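# Straighten a leaning stack of magnet blocks

## Task

Align the leaning stack of magnet blocks so that every block sits squarely on the one below it, then release the grippers and leave the stack standing.

## Robot and tools

ROBOT. Two arms, left_arm and right_arm, each ending in a two-finger gripper. The fingers point along the gripper's own +z axis and close along its y axis. The reported hand point sits between the finger pads, roughly 1 cm short of the tips. Joint limits per arm (rad, base to hand): waist -2.618 to 3.054, shoulder 0.000 to 3.142, elbow 0.000 to 3.142, wrist pitch -1.571 to 1.571, wrist yaw -1.571 to 1.571, wrist roll -2.094 to 2.094. Elbows stop just before fully straight.

WORLD FRAME. Result state lines give each gripper's end_effector_position (metres) and end_effector_quat_wxyz in a shared frame: origin on the table surface midway between the arms, +z up, +x away from the robot over the table, left_arm on the +y side. The arm names do not match image sides. Printed positions drift from the truth, more when reaching far.

ROW FORMAT (used by execute_actions and move). One flat list of 14 numbers, each in [-1, 1], covering both arms even if one stays still: dx, dy, dz, rx, ry, rz, opening for left_arm, then the same seven for right_arm. The first six are an offset, not a pose: a change from the gripper's measured pose at the start of the action (for move, from the pose in the latest result showing one), expressed in that gripper's own axes. Scale: 1.0 equals 0.6 m for dx, dy, dz and 180 degrees for rotation; rx, ry, rz form a single rotation vector. Opening is absolute, not an offset: +1 fully open (0.094 m), -1 closed.

execute_actions(actions): a list of up to 15 actions; each action is a table of up to 15 rows, one row per 1/30 s control step. If a table is short, its final row is repeated to fill 15 steps. Every row in an action is measured from that action's starting pose, not from the row before. In a call's first action the start is the last pose reported in this scene. An empty list just returns state and images.

move(target, speed, blocking): target is one 14-number row as above. Each gripper follows a straight line to its target; both finish together, taking 0.5 to 10 s, and are cut off at 10 s. Rotation takes the shorter way. speed is the top path speed in m/s, 0.002 to 0.5 (default 0.25); turning is capped at twice that in rad/s. Openings are sent when the move begins. Paths ignore obstacles and the other arm; grippers lag, drift, and can overshoot speed near full reach. Faster contact and targets deeper past a surface press harder. blocking=false returns after 0.5 s while motion continues; then use wait or stop before issuing new rows or moves. The result adds a 'move:' line with the ending (done, off_target, moving, held, fault), limits that acted (paced = target clipped; held = steps blocked, after which the arm may jump faster), and each gripper's distance to its target.

wait(seconds): 0 to 10; lets the scene run with the last commands held; returns early if a running move ends. stop(): brakes a running move (needs room; fingers keep moving). zoom_image(camera, region): enlarges region [x0, y0, x1, y1] in pixels (origin top-left, at most 504 by 504) of cam_head_left, cam_head_right (504x504), cam_left_wrist or cam_right_wrist (616x616). finished_scene(scene): pass the current scene's number to end it; irreversible, and the goal must hold afterward.

CONTROL DETAILS. Each step, the commanded pose is limited to 70 mm and 16 degrees from the measured one, then solved by damped IK, favouring position over orientation. Large offsets may need several actions; after an action the arm only continues to its last clipped pose. 'Hand target' lines show where each arm is currently driven. Arms usually settle a centimetre or more low, and zero offsets can let them keep sinking: to hold still, send the correction back to the desired pose in a reply's first call, then zeros, raising the aim if it still sags. 'pose unreachable' means the clearance check altered or blocked that arm. HELD in step readings marks steps where an arm's row was held back.

GRIPPING. grip_measured uses the same scale as opening; each gripper's reading carries a fixed error up to about 1 mm. To hold something, command roughly 0.03 below grip_measured (less for a lighter hold). Pad force tops out near 50 to 62 N, less for parts under 2 mm thick. Release at the end by opening.

CAUTIONS. Do not push blocks or knock anything off the table; avoid drops, slips, slams and hard presses. Keep arms from colliding. Occasional disturbances may tug a held part or nudge loose objects. Motors heat when loaded: MOTOR HOT at 75 °C, a 10 s stop at 90 °C, and at 100 °C the arm goes limp and falls (OVER-TEMPERATURE FAULT). Joint torques are total drive outputs with offsets and noise. Camera calibration lines (K, D, T_world_to_cam) may be slightly off; wrist cameras follow their arm's joint readings. Smooth, brief, low-effort motion is preferred.

Each tool is called after ">>>" as name([rows], argument=value, ...), one row to a line, values as JSON.

## Session

>>> execute_actions(actions=[])

Scene clock: 0.00 s.
left_arm: end_effector_position=(+0.3000, +0.0029, +0.2867) grip_measured=+1.000 end_effector_quat_wxyz=(+0.426, +0.473, +0.525, -0.565) | right_arm: end_effector_position=(+0.4882, -0.1491, +0.1338) grip_measured=+1.000 end_effector_quat_wxyz=(-0.083, +0.759, +0.622, +0.174)
Joint positions: left_arm=[-0.122  1.575  0.943  0.636  1.39  -0.196  0.094] | right_arm=[ 0.003  2.376  2.401 -1.385 -0.328  1.917  0.094]
Joint velocities: left_arm=[ 0.002 -0.022  0.002 -0.081  0.081  0.037  0.   ] | right_arm=[-0.002  0.032 -0.027  0.066 -0.037 -0.037  0.   ]
Joint torques (N m, as the arm reports them, + toward a larger angle): no reading
Motor temperatures (°C, as the motors report them): left_arm=[25 24 26 27 26 25] | right_arm=[26 26 23 26 26 25]
Hand target (left_arm): +0.300, +0.003, +0.287; +0.424, +0.471, +0.527, -0.566
Hand target (right_arm): +0.487, -0.150, +0.136; -0.081, +0.759, +0.623, +0.172

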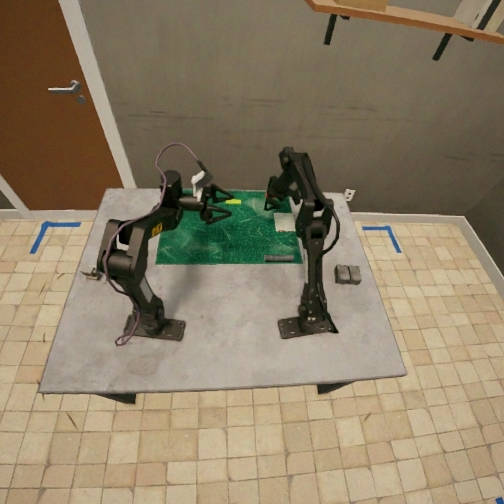

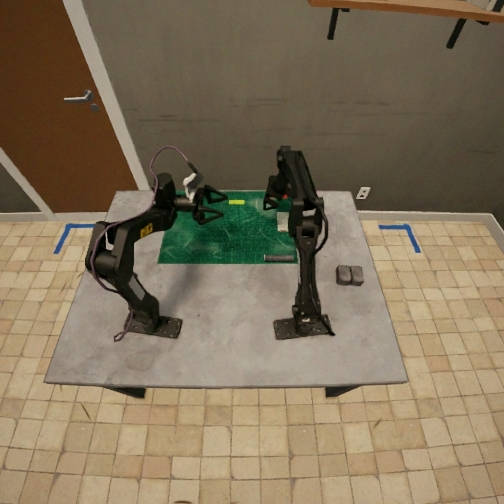

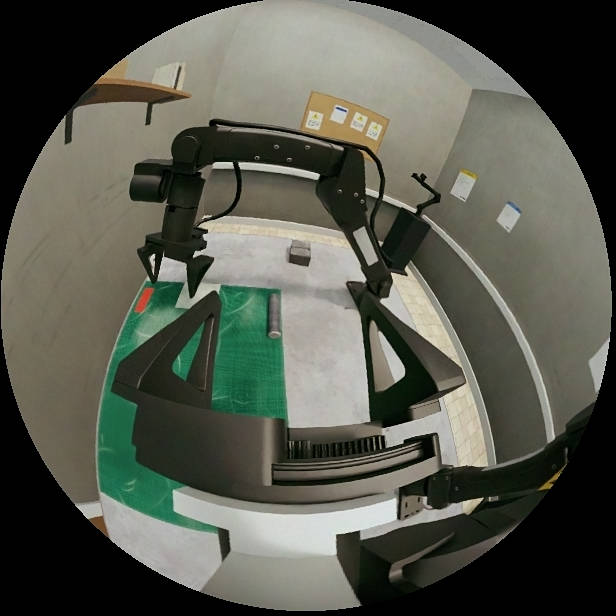

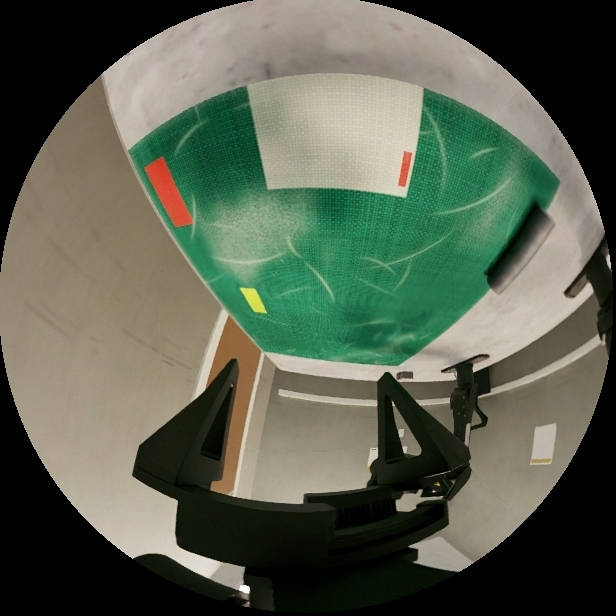

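>>> zoom_image(camera="cam_head_left", region=[60, 240, 140, 300])

>>> zoom_image(camera="cam_head_left", region=[310, 245, 390, 305])

>>> zoom_image(camera="cam_left_wrist", region=[260, 220, 340, 280])

>>> zoom_image(camera="cam_right_wrist", region=[370, 350, 440, 400])

Region (60, 240, 140, 300) of cam_head_left's 504x504 image, scaled by 6.300, with more detail than that image has; it fills the top 378 rows of this view, and the rest is white.

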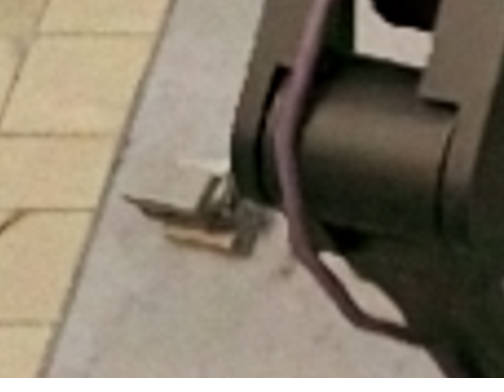

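Region (310, 245, 390, 305) of cam_head_left's 504x504 image, scaled by 6.300, with more detail than that image has; it fills the top 378 rows of this view, and the rest is white.

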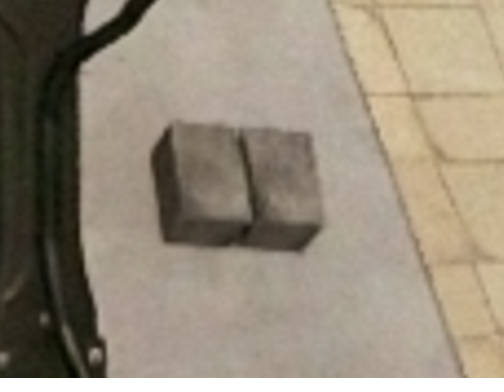

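Region (260, 220, 340, 280) of cam_left_wrist's 616x616 image, scaled by 6.300, with more detail than that image has; it fills the top 378 rows of this view, and the rest is white.

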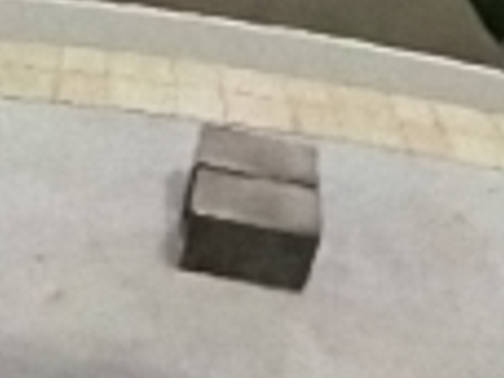

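Region (370, 350, 440, 400) of cam_right_wrist's 616x616 image, scaled by 7.200, with more detail than that image has; it fills the top 360 rows of this view, and the rest is white.

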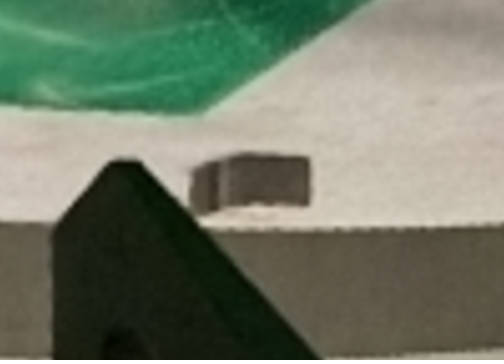

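>>> move(target=[0.1477,-0.180,-0.8135,-0.430,0.3245,-0.360,1, 0,0,0,0,0,0,1], speed=0.35)

Scene clock: 5.63 s.
left_arm: end_effector_position=(+0.2253, +0.5024, +0.2148) grip_measured=+1.000 end_effector_quat_wxyz=(+0.041, +0.014, +0.998, +0.042) | right_arm: end_effector_position=(+0.4882, -0.1491, +0.1338) grip_measured=+1.000 end_effector_quat_wxyz=(-0.083, +0.759, +0.622, +0.174)
Joint positions: left_arm=[ 0.959  1.717  1.807 -1.544  0.003  0.841  0.094] | right_arm=[ 0.003  2.376  2.401 -1.385 -0.328  1.917  0.094]
Joint velocities: left_arm=[ 0.012  0.002  0.012 -0.007  0.007  0.007  0.   ] | right_arm=[-0.007 -0.017  0.022  0.007  0.022 -0.051  0.   ]
Joint torques (N m, as the arm reports them, + toward a larger angle): left_arm=[ 0.37 -6.88  7.54  0.31 -0.02 -0.07] | right_arm=[  0.01 -16.6    5.93   0.61  -0.17   0.01]
Motor temperatures (°C, as the motors report them): left_arm=[25 25 27 28 26 25] | right_arm=[26 29 24 26 26 25]
Hand target (left_arm): +0.224, +0.504, +0.217; +0.036, +0.008, +0.998, +0.041
Hand target (right_arm): +0.488, -0.149, +0.134; -0.083, +0.759, +0.622, +0.174
Off the commanded pose (left_arm): 0.008 m, 7 deg.
Off the commanded pose (right_arm): 0.000 m, 0 deg.
joint sent to its limit (left arm) — the command would take joint 4 (wrist pitch) past its lower limit, so that joint was sent only as far as its limit.
move: off_target (left_arm); limits=paced
camera_calibration (this result's frames):
cam_left_wrist: T_world_to_cam=[[0.0132948, -0.998721, -0.0487914, 0.495035], [-0.707881, -0.0438637, 0.704968, 0.0280862], [-0.706207, 0.0251661, -0.707558, 0.410955], [0, 0, 0, 1]] pos_world=[0.303519, 0.485291, 0.295128]

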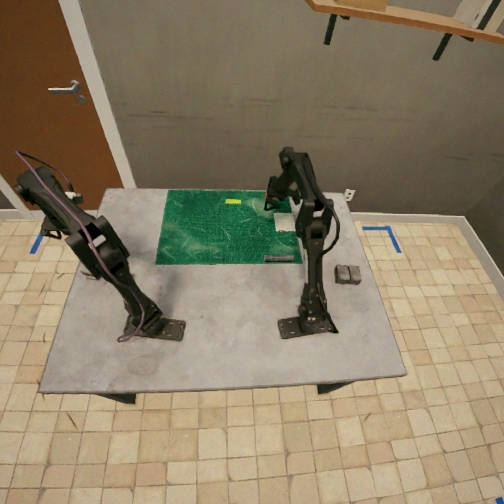

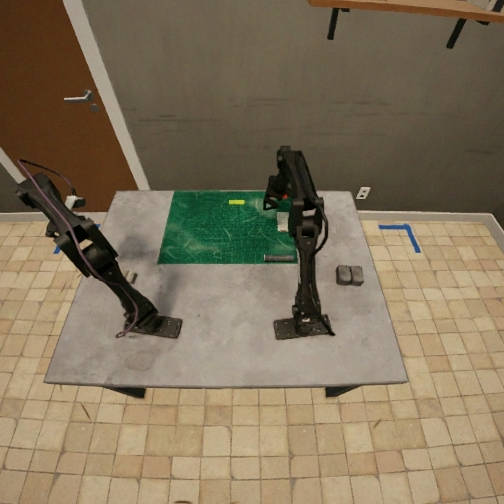

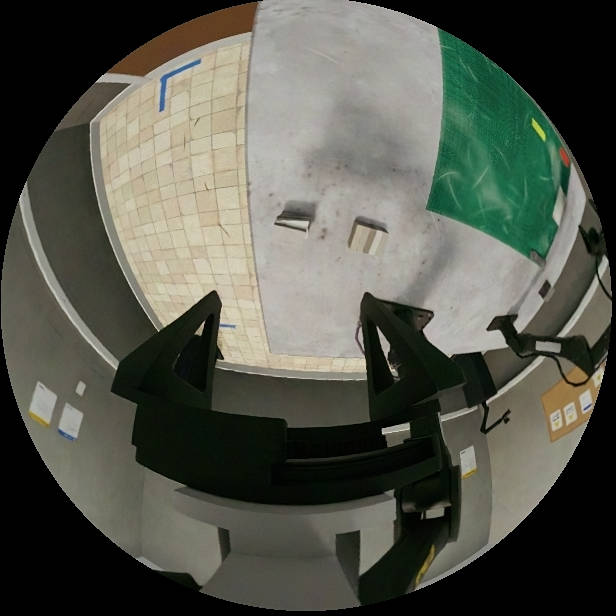

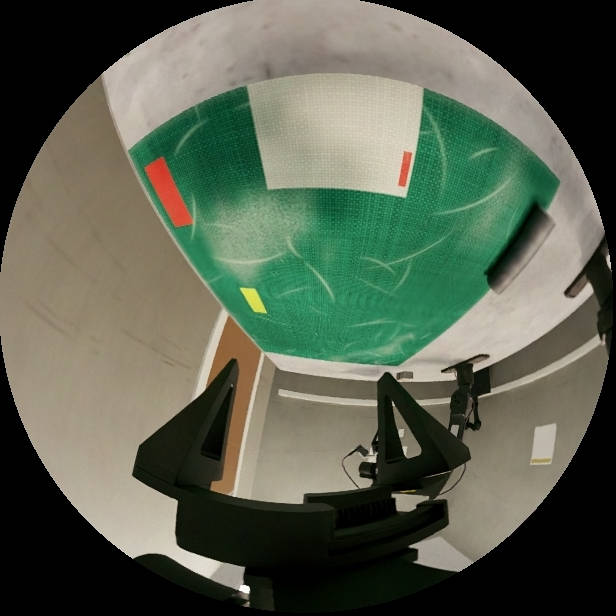

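>>> zoom_image(camera="cam_left_wrist", region=[250, 180, 410, 280])

Region (250, 180, 410, 280) of cam_left_wrist's 616x616 image, scaled by 3.150, with more detail than that image has; it fills the top 315 rows of this view, and the rest is white.

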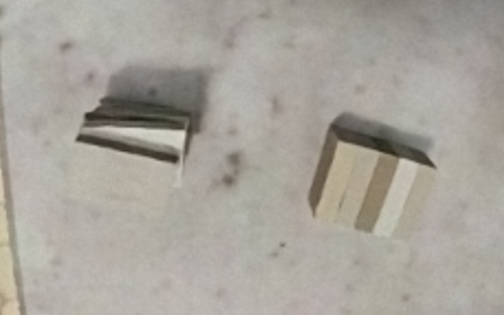

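>>> move(target=[0.073,0.0128,0.1713,0.0267,0.0261,-0.0089,1, -0.074,-0.438,-0.072,0,0,0,1], speed=0.25)

Scene clock: 8.90 s.
left_arm: end_effector_position=(+0.1929, +0.5169, +0.1168) grip_measured=+1.000 end_effector_quat_wxyz=(+0.004, +0.001, +1.000, +0.005) | right_arm: end_effector_position=(+0.2255, -0.1487, +0.1352) grip_measured=+1.000 end_effector_quat_wxyz=(-0.085, +0.757, +0.622, +0.182)
Joint positions: left_arm=[ 1.064  1.727  1.431 -1.262  0.001  0.922  0.094] | right_arm=[ 0.14   1.251  1.001 -1.053 -0.307  2.059  0.094]
Joint velocities: left_arm=[-0.012 -0.007  0.007  0.037  0.022  0.066  0.   ] | right_arm=[ 0.002  0.007 -0.002 -0.007 -0.051  0.007  0.   ]
Joint torques (N m, as the arm reports them, + toward a larger angle): left_arm=[ 0.58 -6.98  4.83  0.37  0.03  0.05] | right_arm=[ 0.68 -6.18  4.58  0.68 -0.01  0.02]
Motor temperatures (°C, as the motors report them): left_arm=[25 25 27 28 26 25] | right_arm=[26 30 24 26 26 25]
Hand target (left_arm): +0.191, +0.517, +0.109; +0.000, +0.001, +1.000, -0.002
Hand target (right_arm): +0.219, -0.151, +0.131; -0.082, +0.758, +0.623, +0.174
Off the commanded pose (left_arm): 0.008 m, 1 deg.
Off the commanded pose (right_arm): 0.007 m, 1 deg.
move: done
camera_calibration (this result's frames):
cam_left_wrist: T_world_to_cam=[[0.037361, -0.999034, 0.023148, 0.492287], [-0.653849, -0.00692155, 0.756593, 0.0392906], [-0.755702, -0.0434024, -0.653476, 0.356993], [0, 0, 0, 1]] pos_world=[0.277078, 0.507577, 0.192164]
cam_right_wrist: T_world_to_cam=[[-0.985986, 0.0583177, -0.156304, 0.251138], [-0.104607, 0.513731, 0.851551, 0.0322585], [0.129958, 0.855967, -0.500431, 0.271488], [0, 0, 0, 1]] pos_world=[0.215711, -0.263603, 0.147645]

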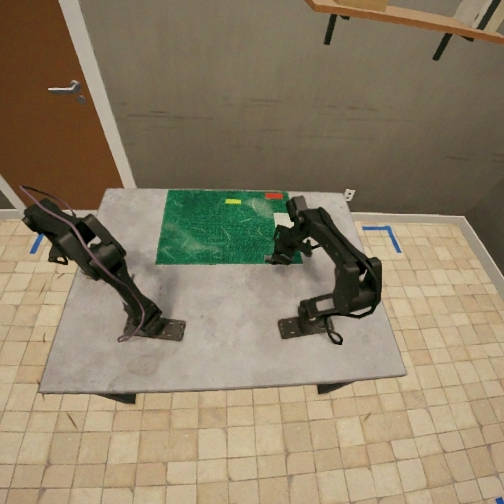

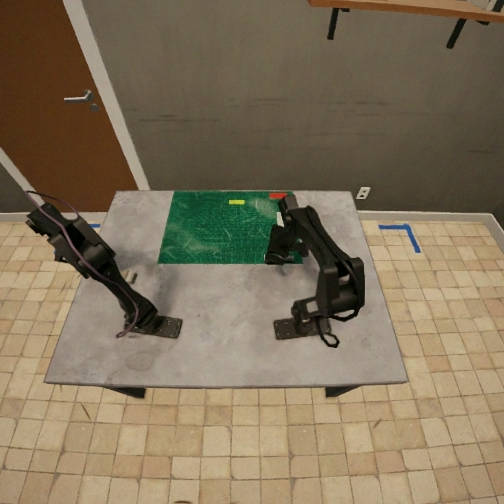

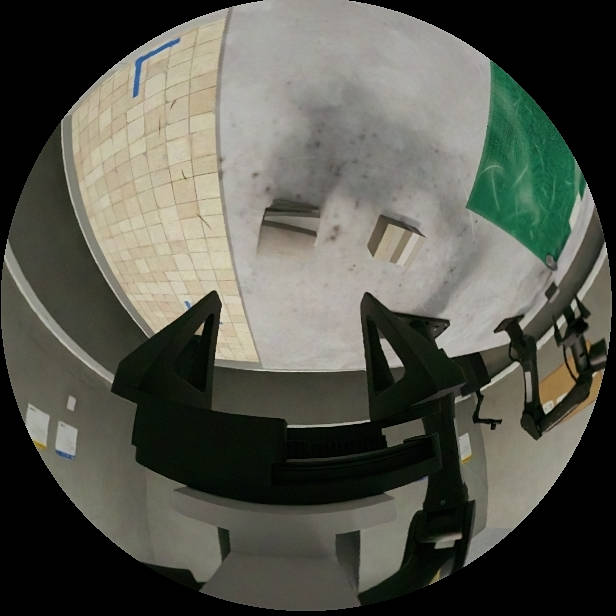

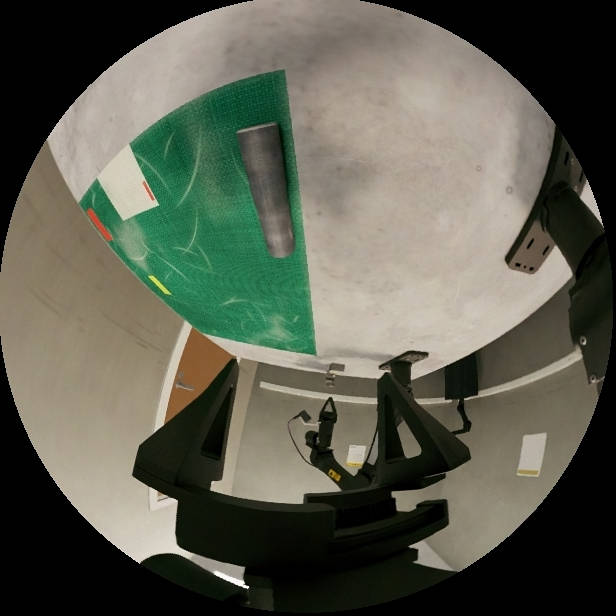

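>>> zoom_image(camera="cam_left_wrist", region=[240, 185, 340, 285])

>>> zoom_image(camera="cam_right_wrist", region=[300, 350, 370, 420])

Region (240, 185, 340, 285) of cam_left_wrist's 616x616 image, scaled by 5.040, with more detail than that image has.

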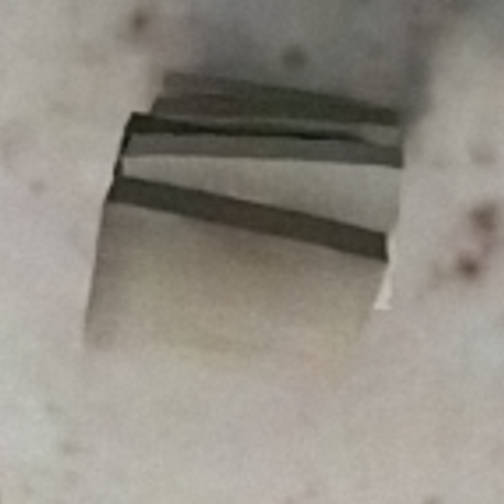

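Region (300, 350, 370, 420) of cam_right_wrist's 616x616 image, scaled by 7.200, with more detail than that image has.

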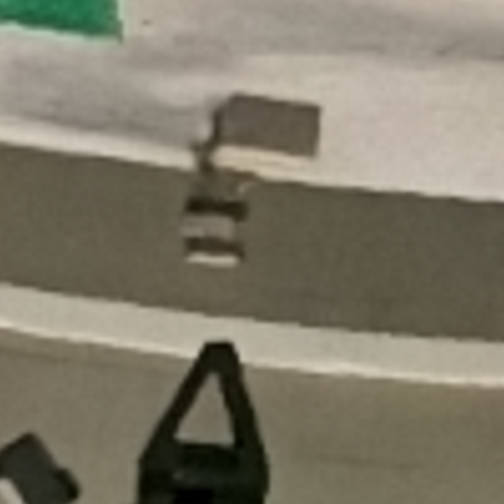

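>>> move(target=[0.003,-0.001,0.09,0.003,0.003,0.0556,0.9, 0,0,0,0,0,0,1], speed=0.15)

Scene clock: 11.93 s.
left_arm: end_effector_position=(+0.1928, +0.5173, +0.0693) grip_measured=+0.902 end_effector_quat_wxyz=(+0.003, +0.085, +0.996, +0.005) | right_arm: end_effector_position=(+0.2256, -0.1488, +0.1351) grip_measured=+1.000 end_effector_quat_wxyz=(-0.085, +0.757, +0.621, +0.182)
Joint positions: left_arm=[ 1.064  1.756  1.274 -1.077 -0.001  1.089  0.089] | right_arm=[ 0.14   1.251  1.001 -1.053 -0.306  2.06   0.094]
Joint velocities: left_arm=[ 0.017 -0.002  0.012 -0.007 -0.066 -0.022 -0.001] | right_arm=[-0.012  0.007  0.007 -0.022  0.007  0.051  0.   ]
Joint torques (N m, as the arm reports them, + toward a larger angle): left_arm=[-0.07 -7.37  4.85  0.38  0.    0.06] | right_arm=[ 0.05 -4.34  6.33  0.75 -0.18 -0.04]
Motor temperatures (°C, as the motors report them): left_arm=[25 25 27 28 26 25] | right_arm=[26 30 24 26 26 25]
Hand target (left_arm): +0.192, +0.516, +0.063; -0.001, +0.089, +0.996, +0.000
Hand target (right_arm): +0.226, -0.149, +0.135; -0.085, +0.757, +0.622, +0.182
Off the commanded pose (left_arm): 0.007 m, 1 deg.
Off the commanded pose (right_arm): 0.000 m, 0 deg.
move: done
camera_calibration (this result's frames):
cam_left_wrist: T_world_to_cam=[[-0.129205, -0.99138, 0.0217058, 0.522054], [-0.643484, 0.100479, 0.758837, 0.0175441], [-0.754477, 0.0840784, -0.650919, 0.259548], [0, 0, 0, 1]] pos_world=[0.274564, 0.493969, 0.1443]
cam_right_wrist: T_world_to_cam=[[-0.985927, 0.0602292, -0.155951, 0.251427], [-0.103207, 0.514579, 0.851209, 0.0322671], [0.131517, 0.855325, -0.501121, 0.271254], [0, 0, 0, 1]] pos_world=[0.215544, -0.263758, 0.147676]

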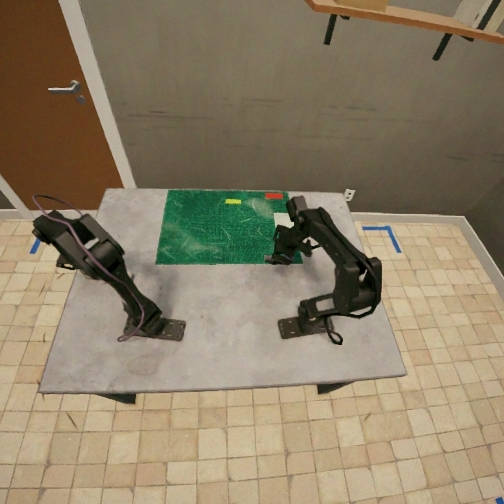

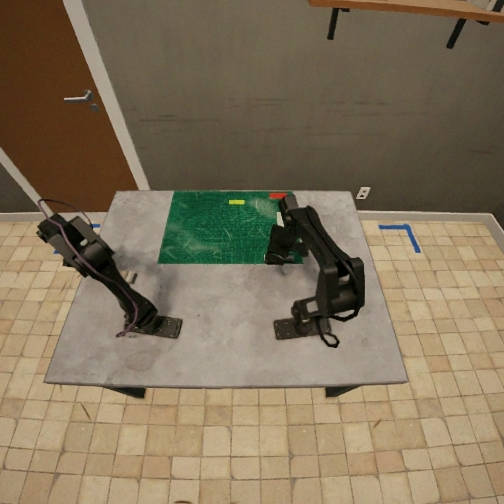

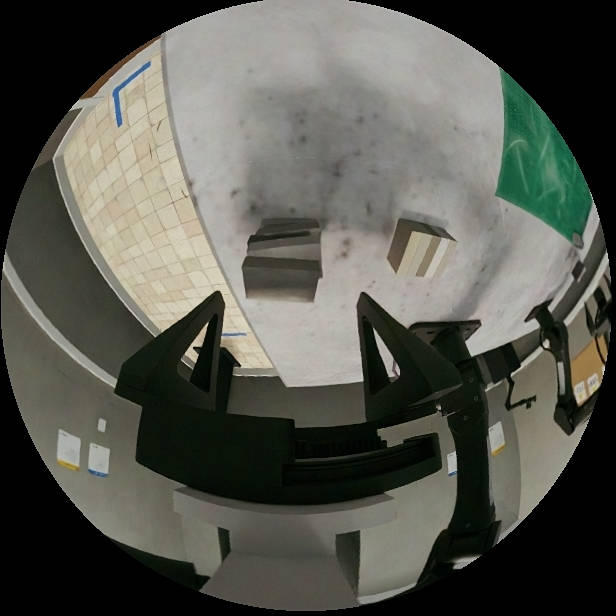

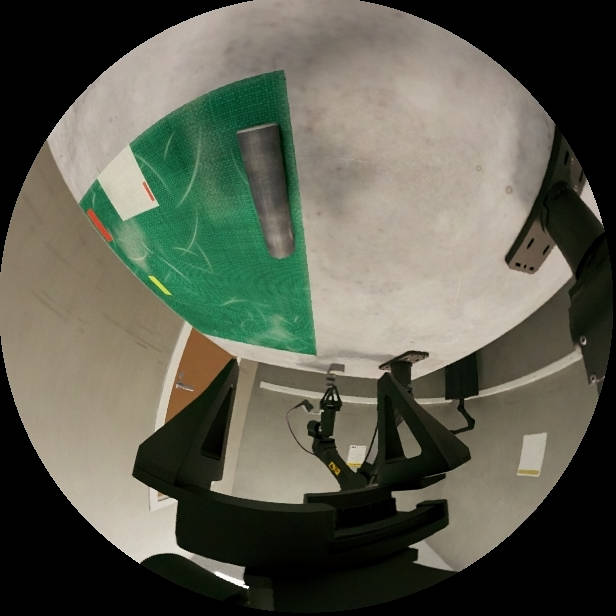

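>>> zoom_image(camera="cam_left_wrist", region=[200, 200, 380, 330])

Region (200, 200, 380, 330) of cam_left_wrist's 616x616 image, scaled by 2.800, with more detail than that image has.

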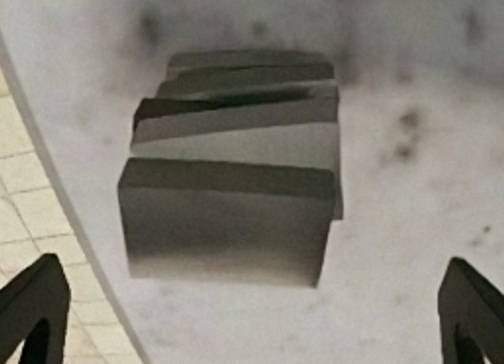

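>>> move(target=[0.002,0.003,0.09,0.003,0.002,0,0.75, 0,0,0,0,0,0,1], speed=0.1)

Scene clock: 13.37 s.
left_arm: end_effector_position=(+0.1951, +0.5203, +0.0219) grip_measured=+0.752 end_effector_quat_wxyz=(+0.003, +0.085, +0.996, +0.006) | right_arm: end_effector_position=(+0.2256, -0.1488, +0.1351) grip_measured=+1.000 end_effector_quat_wxyz=(-0.085, +0.757, +0.621, +0.182)
Joint positions: left_arm=[ 1.064  1.828  1.164 -0.894 -0.001  1.09   0.082] | right_arm=[ 0.14   1.251  1.001 -1.053 -0.306  2.06   0.094]
Joint velocities: left_arm=[-0.012 -0.017  0.007  0.022 -0.022 -0.066  0.   ] | right_arm=[ 0.007 -0.037 -0.002  0.037 -0.007 -0.007  0.   ]
Joint torques (N m, as the arm reports them, + toward a larger angle): left_arm=[ 0.24 -7.79  4.58  0.35  0.    0.  ] | right_arm=[ 0.05 -4.41  6.24  0.73 -0.17 -0.01]
Motor temperatures (°C, as the motors report them): left_arm=[25 25 27 28 26 25] | right_arm=[26 29 24 26 26 25]
Hand target (left_arm): +0.193, +0.519, +0.016; -0.001, +0.085, +0.996, +0.001
Hand target (right_arm): +0.226, -0.149, +0.135; -0.085, +0.757, +0.621, +0.182
Off the commanded pose (left_arm): 0.007 m, 1 deg.
Off the commanded pose (right_arm): 0.000 m, 0 deg.
move: done
camera_calibration (this result's frames):
cam_left_wrist: T_world_to_cam=[[-0.130354, -0.991251, 0.0207071, 0.526566], [-0.643886, 0.100519, 0.75849, 0.0547429], [-0.753935, 0.0855392, -0.651356, 0.229346], [0, 0, 0, 1]] pos_world=[0.2768, 0.496839, 0.0969599]
cam_right_wrist: T_world_to_cam=[[-0.985927, 0.0602292, -0.155951, 0.251427], [-0.103207, 0.514579, 0.851209, 0.0322671], [0.131517, 0.855325, -0.501121, 0.271254], [0, 0, 0, 1]] pos_world=[0.215544, -0.263758, 0.147676]

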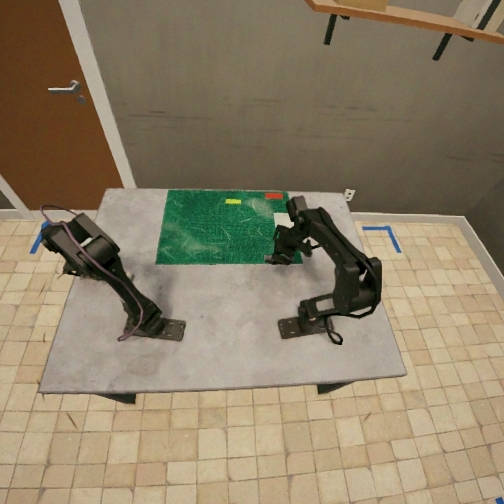

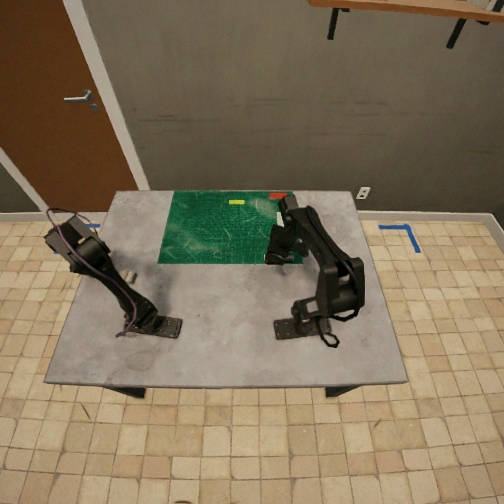

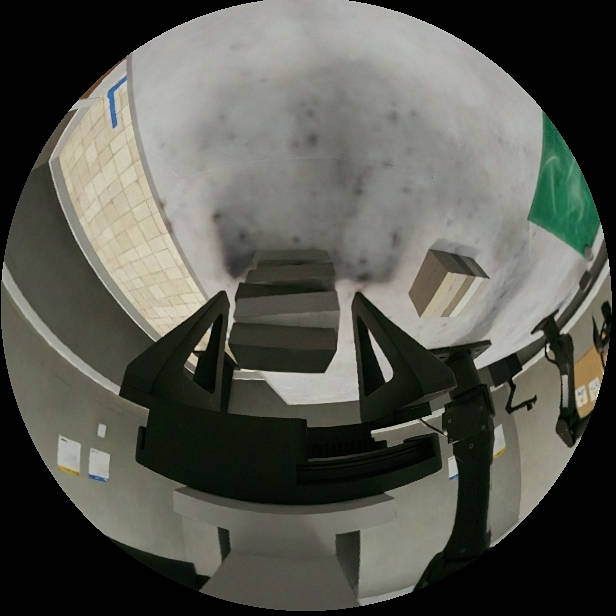

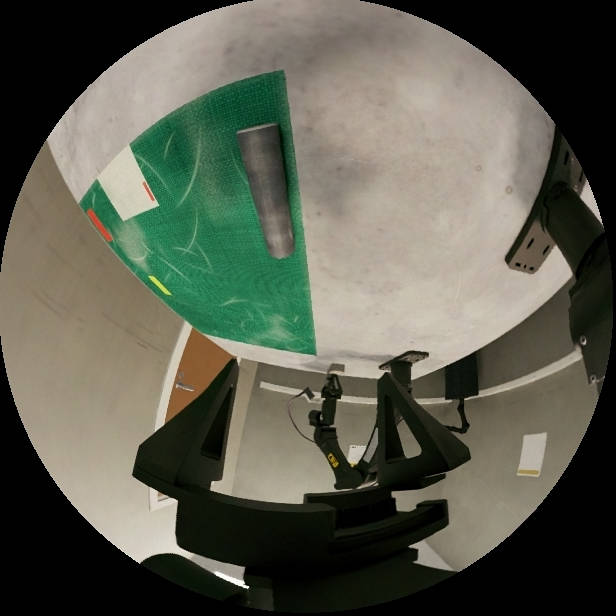

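>>> move(target=[0.008,-0.002,0.023,0.003,0.002,0,0.5, 0,0,0,0,0,0,1], speed=0.05)

>>> zoom_image(camera="cam_left_wrist", region=[190, 230, 400, 420])

Scene clock: 14.33 s.
left_arm: end_effector_position=(+0.1957, +0.5211, +0.0179) grip_measured=+0.502 end_effector_quat_wxyz=(+0.006, +0.088, +0.996, +0.011) | right_arm: end_effector_position=(+0.2256, -0.1488, +0.1351) grip_measured=+1.000 end_effector_quat_wxyz=(-0.085, +0.757, +0.621, +0.182)
Joint positions: left_arm=[ 1.064  1.828  1.146 -0.865 -0.001  1.094  0.071] | right_arm=[ 0.14   1.251  1.001 -1.053 -0.306  2.06   0.094]
Joint velocities: left_arm=[-0.017  0.007  0.007  0.007  0.037 -0.022 -0.001] | right_arm=[ 0.002 -0.002 -0.002  0.022 -0.051  0.037  0.   ]
Joint torques (N m, as the arm reports them, + toward a larger angle): left_arm=[ 0.85 -6.93  4.34  0.38  0.01  0.03] | right_arm=[ 0.1  -4.38  6.22  0.74 -0.17 -0.02]
Motor temperatures (°C, as the motors report them): left_arm=[25 26 27 28 26 25] | right_arm=[26 29 24 26 26 25]
Hand target (left_arm): +0.190, +0.520, +0.008; -0.000, +0.085, +0.996, +0.001
Hand target (right_arm): +0.226, -0.149, +0.135; -0.085, +0.757, +0.621, +0.182
Off the commanded pose (left_arm): 0.011 m, 1 deg.
Off the commanded pose (right_arm): 0.000 m, 0 deg.
move: off_target (left_arm)
camera_calibration (this result's frames):
cam_left_wrist: T_world_to_cam=[[-0.134998, -0.990788, 0.0107287, 0.528353], [-0.648634, 0.0965534, 0.754951, 0.0611187], [-0.749032, 0.0949579, -0.655693, 0.221357], [0, 0, 0, 1]] pos_world=[0.276774, 0.496565, 0.093332]
cam_right_wrist: T_world_to_cam=[[-0.985927, 0.0602292, -0.155951, 0.251427], [-0.103207, 0.514579, 0.851209, 0.0322671], [0.131517, 0.855325, -0.501121, 0.271254], [0, 0, 0, 1]] pos_world=[0.215544, -0.263758, 0.147676]

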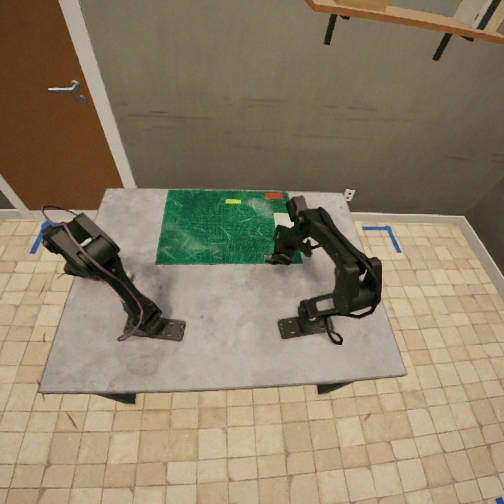

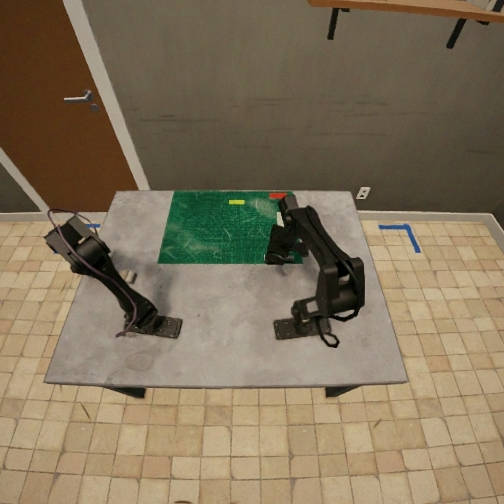

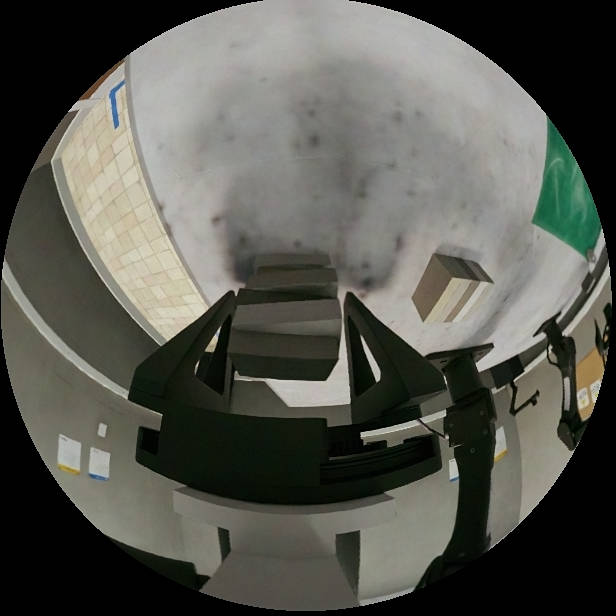

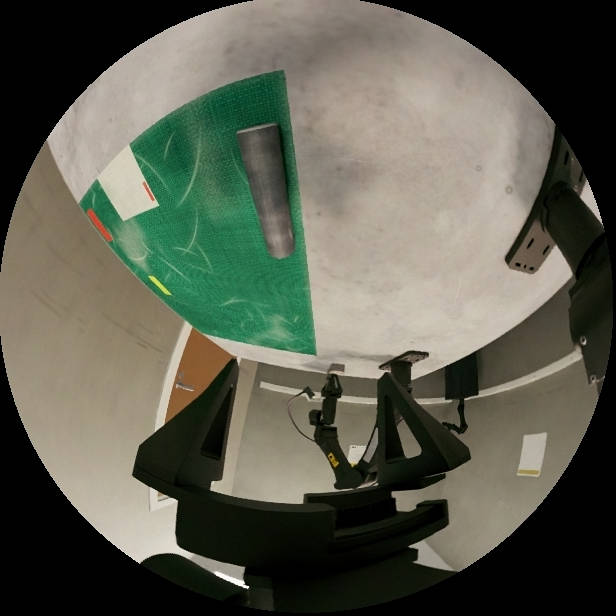

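Region (190, 230, 400, 420) of cam_left_wrist's 616x616 image, scaled by 2.400, with more detail than that image has; it fills the top 456 rows of this view, and the rest is white.

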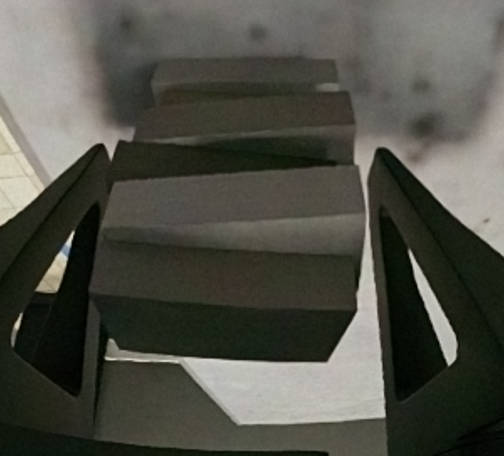

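>>> execute_actions([
  [[0.005,-0.002,0.015,0.007,0.004,0,0.5, 0,0,0,0,0,0,1],[0.007,-0.002,0.018,0.007,0.004,0,0.5, 0,0,0,0,0,0,1],[0.009,-0.002,0.021,0.007,0.004,0,0.5, 0,0,0,0,0,0,1],[0.011,-0.002,0.024,0.008,0.005,0,0.5, 0,0,0,0,0,0,1]],
])

Scene clock: 15.30 s.
left_arm: end_effector_position=(+0.1942, +0.5231, +0.0115) grip_measured=+0.502 end_effector_quat_wxyz=(+0.003, +0.088, +0.996, +0.007) | right_arm: end_effector_position=(+0.2256, -0.1488, +0.1351) grip_measured=+1.000 end_effector_quat_wxyz=(-0.085, +0.757, +0.621, +0.182)
Joint positions: left_arm=[ 1.071  1.849  1.146 -0.853 -0.002  1.103  0.071] | right_arm=[ 0.14   1.251  1.001 -1.053 -0.306  2.06   0.094]
Joint velocities: left_arm=[ 0.002 -0.012 -0.007 -0.007  0.007  0.022  0.   ] | right_arm=[-0.002  0.012  0.002  0.037 -0.066  0.007  0.   ]
Joint torques (N m, as the arm reports them, + toward a larger angle): left_arm=[ 0.6  -7.64  4.22  0.36  0.    0.04] | right_arm=[ 0.09 -4.39  6.23  0.73 -0.14 -0.02]
Motor temperatures (°C, as the motors report them): left_arm=[25 26 27 28 26 25] | right_arm=[26 29 25 26 26 25]
Hand target (left_arm): +0.189, +0.521, +0.004; -0.003, +0.088, +0.996, -0.001
Hand target (right_arm): +0.226, -0.149, +0.135; -0.085, +0.757, +0.621, +0.182
Off the commanded pose (left_arm): 0.010 m, 1 deg.
Off the commanded pose (right_arm): 0.000 m, 0 deg.
Step readings (end_effector_position):
0: left_arm (+0.1962, +0.5217, +0.0179) | right_arm (+0.2256, -0.1488, +0.1351)
1: left_arm (+0.1961, +0.5216, +0.0176) | right_arm (+0.2256, -0.1488, +0.1351)
2: left_arm (+0.1961, +0.5216, +0.0170) | right_arm (+0.2256, -0.1488, +0.1351)
4: left_arm (+0.1957, +0.5216, +0.0151) | right_arm (+0.2256, -0.1488, +0.1351)
8: left_arm (+0.1941, +0.5225, +0.0118) | right_arm (+0.2256, -0.1488, +0.1351)
15: end_effector_position above
camera_calibration (this result's frames):
cam_left_wrist: T_world_to_cam=[[-0.13676, -0.990427, 0.0187384, 0.5302], [-0.643113, 0.103158, 0.758791, 0.0601737], [-0.75346, 0.091721, -0.651064, 0.218323], [0, 0, 0, 1]] pos_world=[0.275706, 0.498892, 0.086548]
cam_right_wrist: T_world_to_cam=[[-0.985927, 0.0602292, -0.155951, 0.251427], [-0.103207, 0.514579, 0.851209, 0.0322671], [0.131517, 0.855325, -0.501121, 0.271254], [0, 0, 0, 1]] pos_world=[0.215544, -0.263758, 0.147676]

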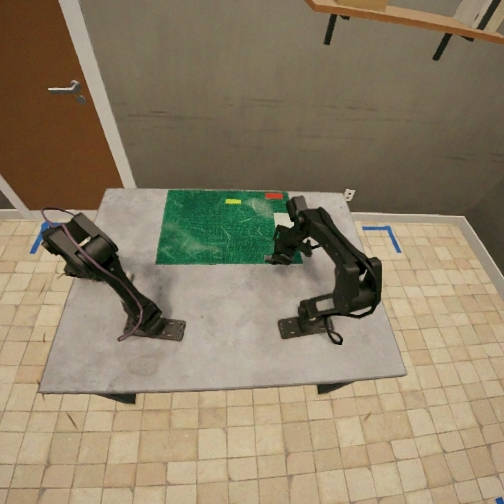

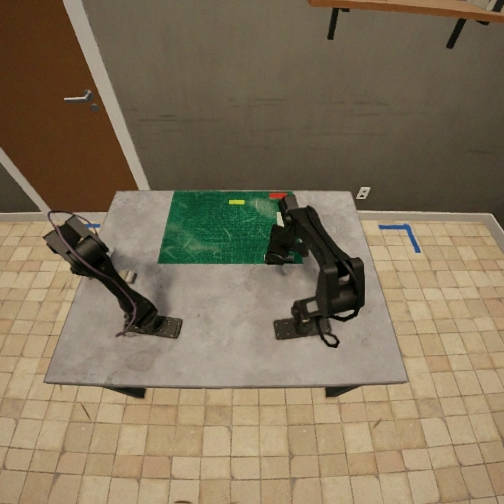

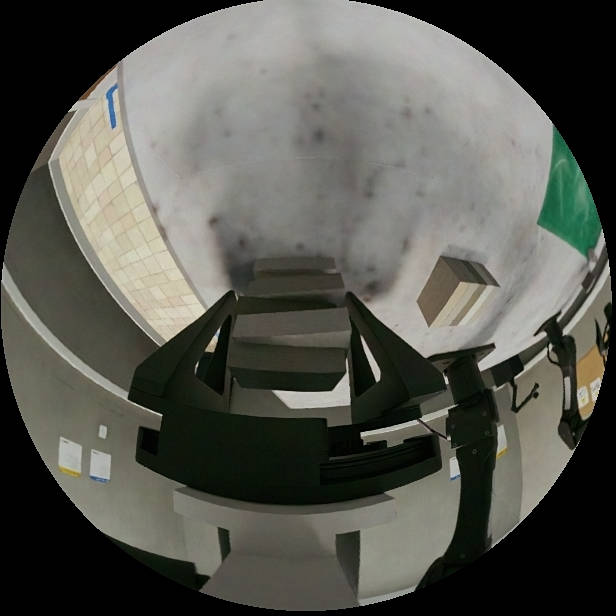

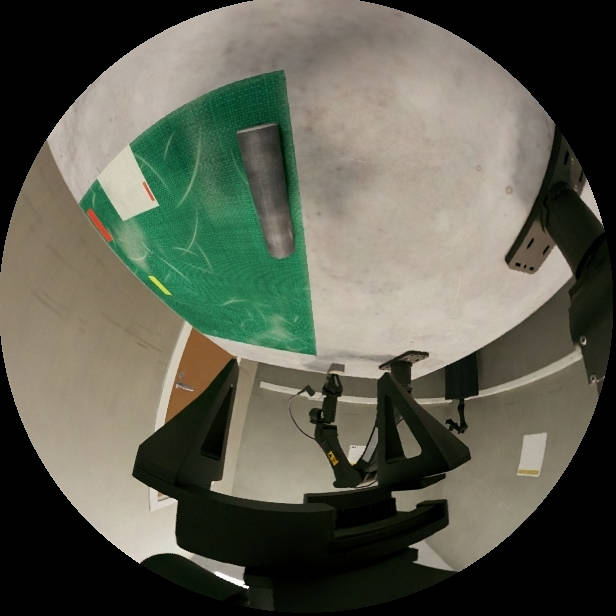

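>>> execute_actions([
  [[0,0,0,0.004,0.002,0,0.46, 0,0,0,0,0,0,1],[0,0,0,0.004,0.002,0,0.43, 0,0,0,0,0,0,1],[0,0,0,0.004,0.002,0,0.40, 0,0,0,0,0,0,1],[0,0,0,0.004,0.002,0,0.37, 0,0,0,0,0,0,1],[0,0,0,0.004,0.002,0,0.35, 0,0,0,0,0,0,1],[0,0,0,0.004,0.002,0,0.33, 0,0,0,0,0,0,1],[0,0,0,0.004,0.002,0,0.31, 0,0,0,0,0,0,1],[0,0,0,0.004,0.002,0,0.29, 0,0,0,0,0,0,1],[0,0,0,0.004,0.002,0,0.27, 0,0,0,0,0,0,1],[0,0,0,0.004,0.002,0,0.25, 0,0,0,0,0,0,1],[0,0,0,0.004,0.002,0,0.23, 0,0,0,0,0,0,1],[0,0,0,0.004,0.002,0,0.21, 0,0,0,0,0,0,1],[0,0,0,0.004,0.002,0,0.19, 0,0,0,0,0,0,1],[0,0,0,0.004,0.002,0,0.17, 0,0,0,0,0,0,1],[0,0,0,0.004,0.002,0,0.15, 0,0,0,0,0,0,1]],
  [[0,0,0,0,0,0,0.13, 0,0,0,0,0,0,1],[0,0,0,0,0,0,0.11, 0,0,0,0,0,0,1],[0,0,0,0,0,0,0.09, 0,0,0,0,0,0,1],[0,0,0,0,0,0,0.07, 0,0,0,0,0,0,1],[0,0,0,0,0,0,0.05, 0,0,0,0,0,0,1],[0,0,0,0,0,0,0.03, 0,0,0,0,0,0,1],[0,0,0,0,0,0,0.01, 0,0,0,0,0,0,1],[0,0,0,0,0,0,-0.01, 0,0,0,0,0,0,1],[0,0,0,0,0,0,-0.03, 0,0,0,0,0,0,1]],
])

>>> zoom_image(camera="cam_left_wrist", region=[190, 230, 400, 420])

Scene clock: 17.20 s.
left_arm: end_effector_position=(+0.1921, +0.5202, +0.0115) grip_measured=-0.025 end_effector_quat_wxyz=(-0.000, +0.089, +0.996, +0.001) | right_arm: end_effector_position=(+0.2256, -0.1488, +0.1351) grip_measured=+1.000 end_effector_quat_wxyz=(-0.085, +0.757, +0.621, +0.182)
Joint positions: left_arm=[ 1.071  1.849  1.146 -0.867 -0.001  1.104  0.046] | right_arm=[ 0.14   1.251  1.001 -1.053 -0.306  2.06   0.094]
Joint velocities: left_arm=[ 0.002  0.002  0.012 -0.051 -0.007  0.037 -0.   ] | right_arm=[-0.012  0.012 -0.002  0.007 -0.007 -0.051  0.   ]
Joint torques (N m, as the arm reports them, + toward a larger angle): left_arm=[ 0.01 -8.94  5.49  0.34  0.01 -0.02] | right_arm=[ 0.09 -4.44  6.22  0.72 -0.16  0.  ]
Motor temperatures (°C, as the motors report them): left_arm=[25 26 28 28 26 25] | right_arm=[26 29 25 26 26 25]
Hand target (left_arm): +0.193, +0.522, +0.012; +0.002, +0.089, +0.996, +0.005
Hand target (right_arm): +0.226, -0.149, +0.135; -0.085, +0.757, +0.621, +0.182
Off the commanded pose (left_arm): 0.002 m, 1 deg.
Off the commanded pose (right_arm): 0.000 m, 0 deg.
Step readings (end_effector_position; steps 1 to 15: 1st action; 16 to 30: 2nd action):
0: left_arm (+0.1943, +0.5232, +0.0115) | right_arm (+0.2256, -0.1488, +0.1351)
1: left_arm (+0.1943, +0.5232, +0.0115) | right_arm (+0.2256, -0.1488, +0.1351)
2: left_arm (+0.1943, +0.5232, +0.0115) | right_arm (+0.2256, -0.1488, +0.1351)
4: left_arm (+0.1943, +0.5232, +0.0115) | right_arm (+0.2256, -0.1488, +0.1351)
8: left_arm (+0.1943, +0.5232, +0.0115) | right_arm (+0.2256, -0.1488, +0.1351)
15: left_arm (+0.1935, +0.5220, +0.0115) | right_arm (+0.2256, -0.1488, +0.1351)
16: left_arm (+0.1934, +0.5219, +0.0115) | right_arm (+0.2256, -0.1488, +0.1351)
17: left_arm (+0.1932, +0.5217, +0.0115) | right_arm (+0.2256, -0.1488, +0.1351)
19: left_arm (+0.1929, +0.5213, +0.0115) | right_arm (+0.2256, -0.1488, +0.1351)
23: left_arm (+0.1923, +0.5204, +0.0115) | right_arm (+0.2256, -0.1488, +0.1351)
30: end_effector_position above
camera_calibration (this result's frames):
cam_left_wrist: T_world_to_cam=[[-0.137313, -0.990034, 0.0312547, 0.52686], [-0.636803, 0.112403, 0.762789, 0.0530969], [-0.758701, 0.0848381, -0.645892, 0.221548], [0, 0, 0, 1]] pos_world=[0.274246, 0.496845, 0.0861272]
cam_right_wrist: T_world_to_cam=[[-0.985927, 0.0602292, -0.155951, 0.251427], [-0.103207, 0.514579, 0.851209, 0.0322671], [0.131517, 0.855325, -0.501121, 0.271254], [0, 0, 0, 1]] pos_world=[0.215544, -0.263758, 0.147676]

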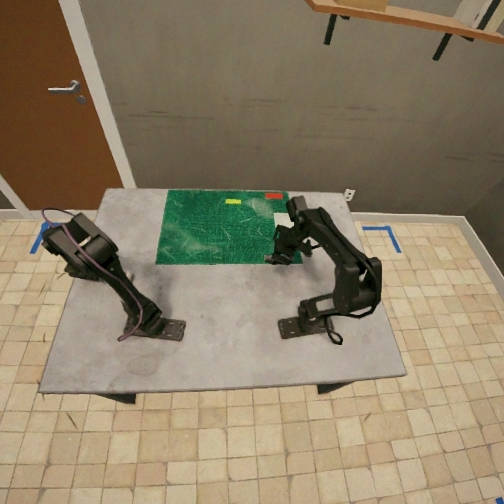

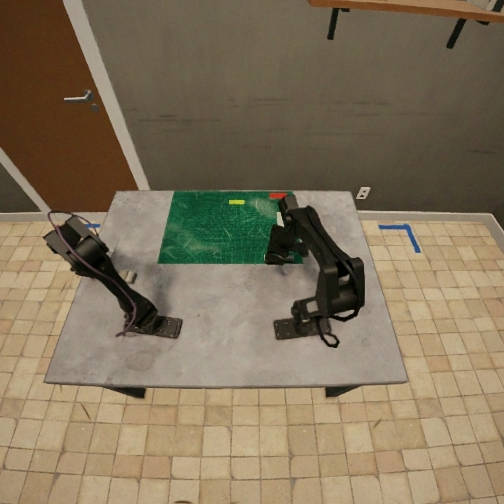

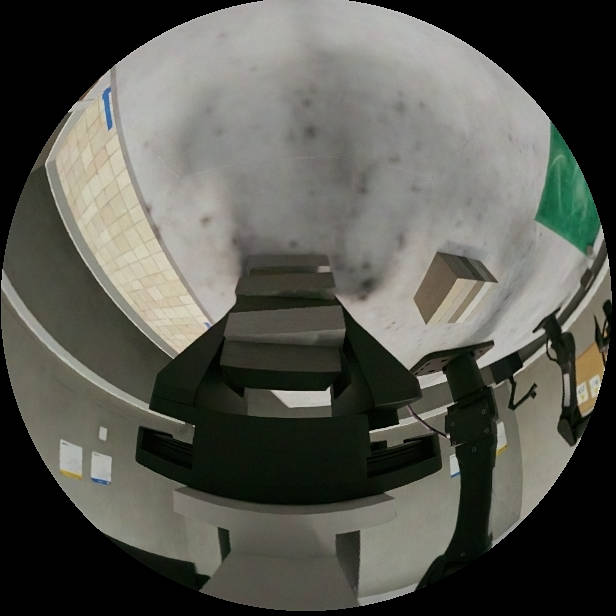

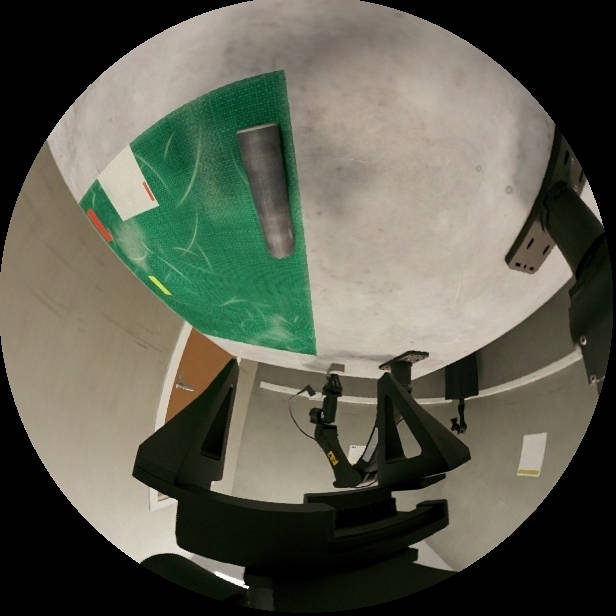

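Region (190, 230, 400, 420) of cam_left_wrist's 616x616 image, scaled by 2.400, with more detail than that image has; it fills the top 456 rows of this view, and the rest is white.

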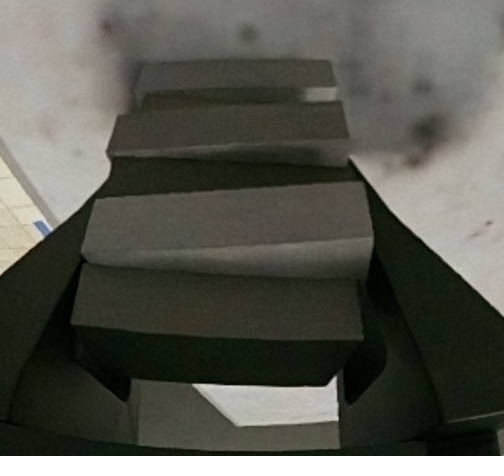

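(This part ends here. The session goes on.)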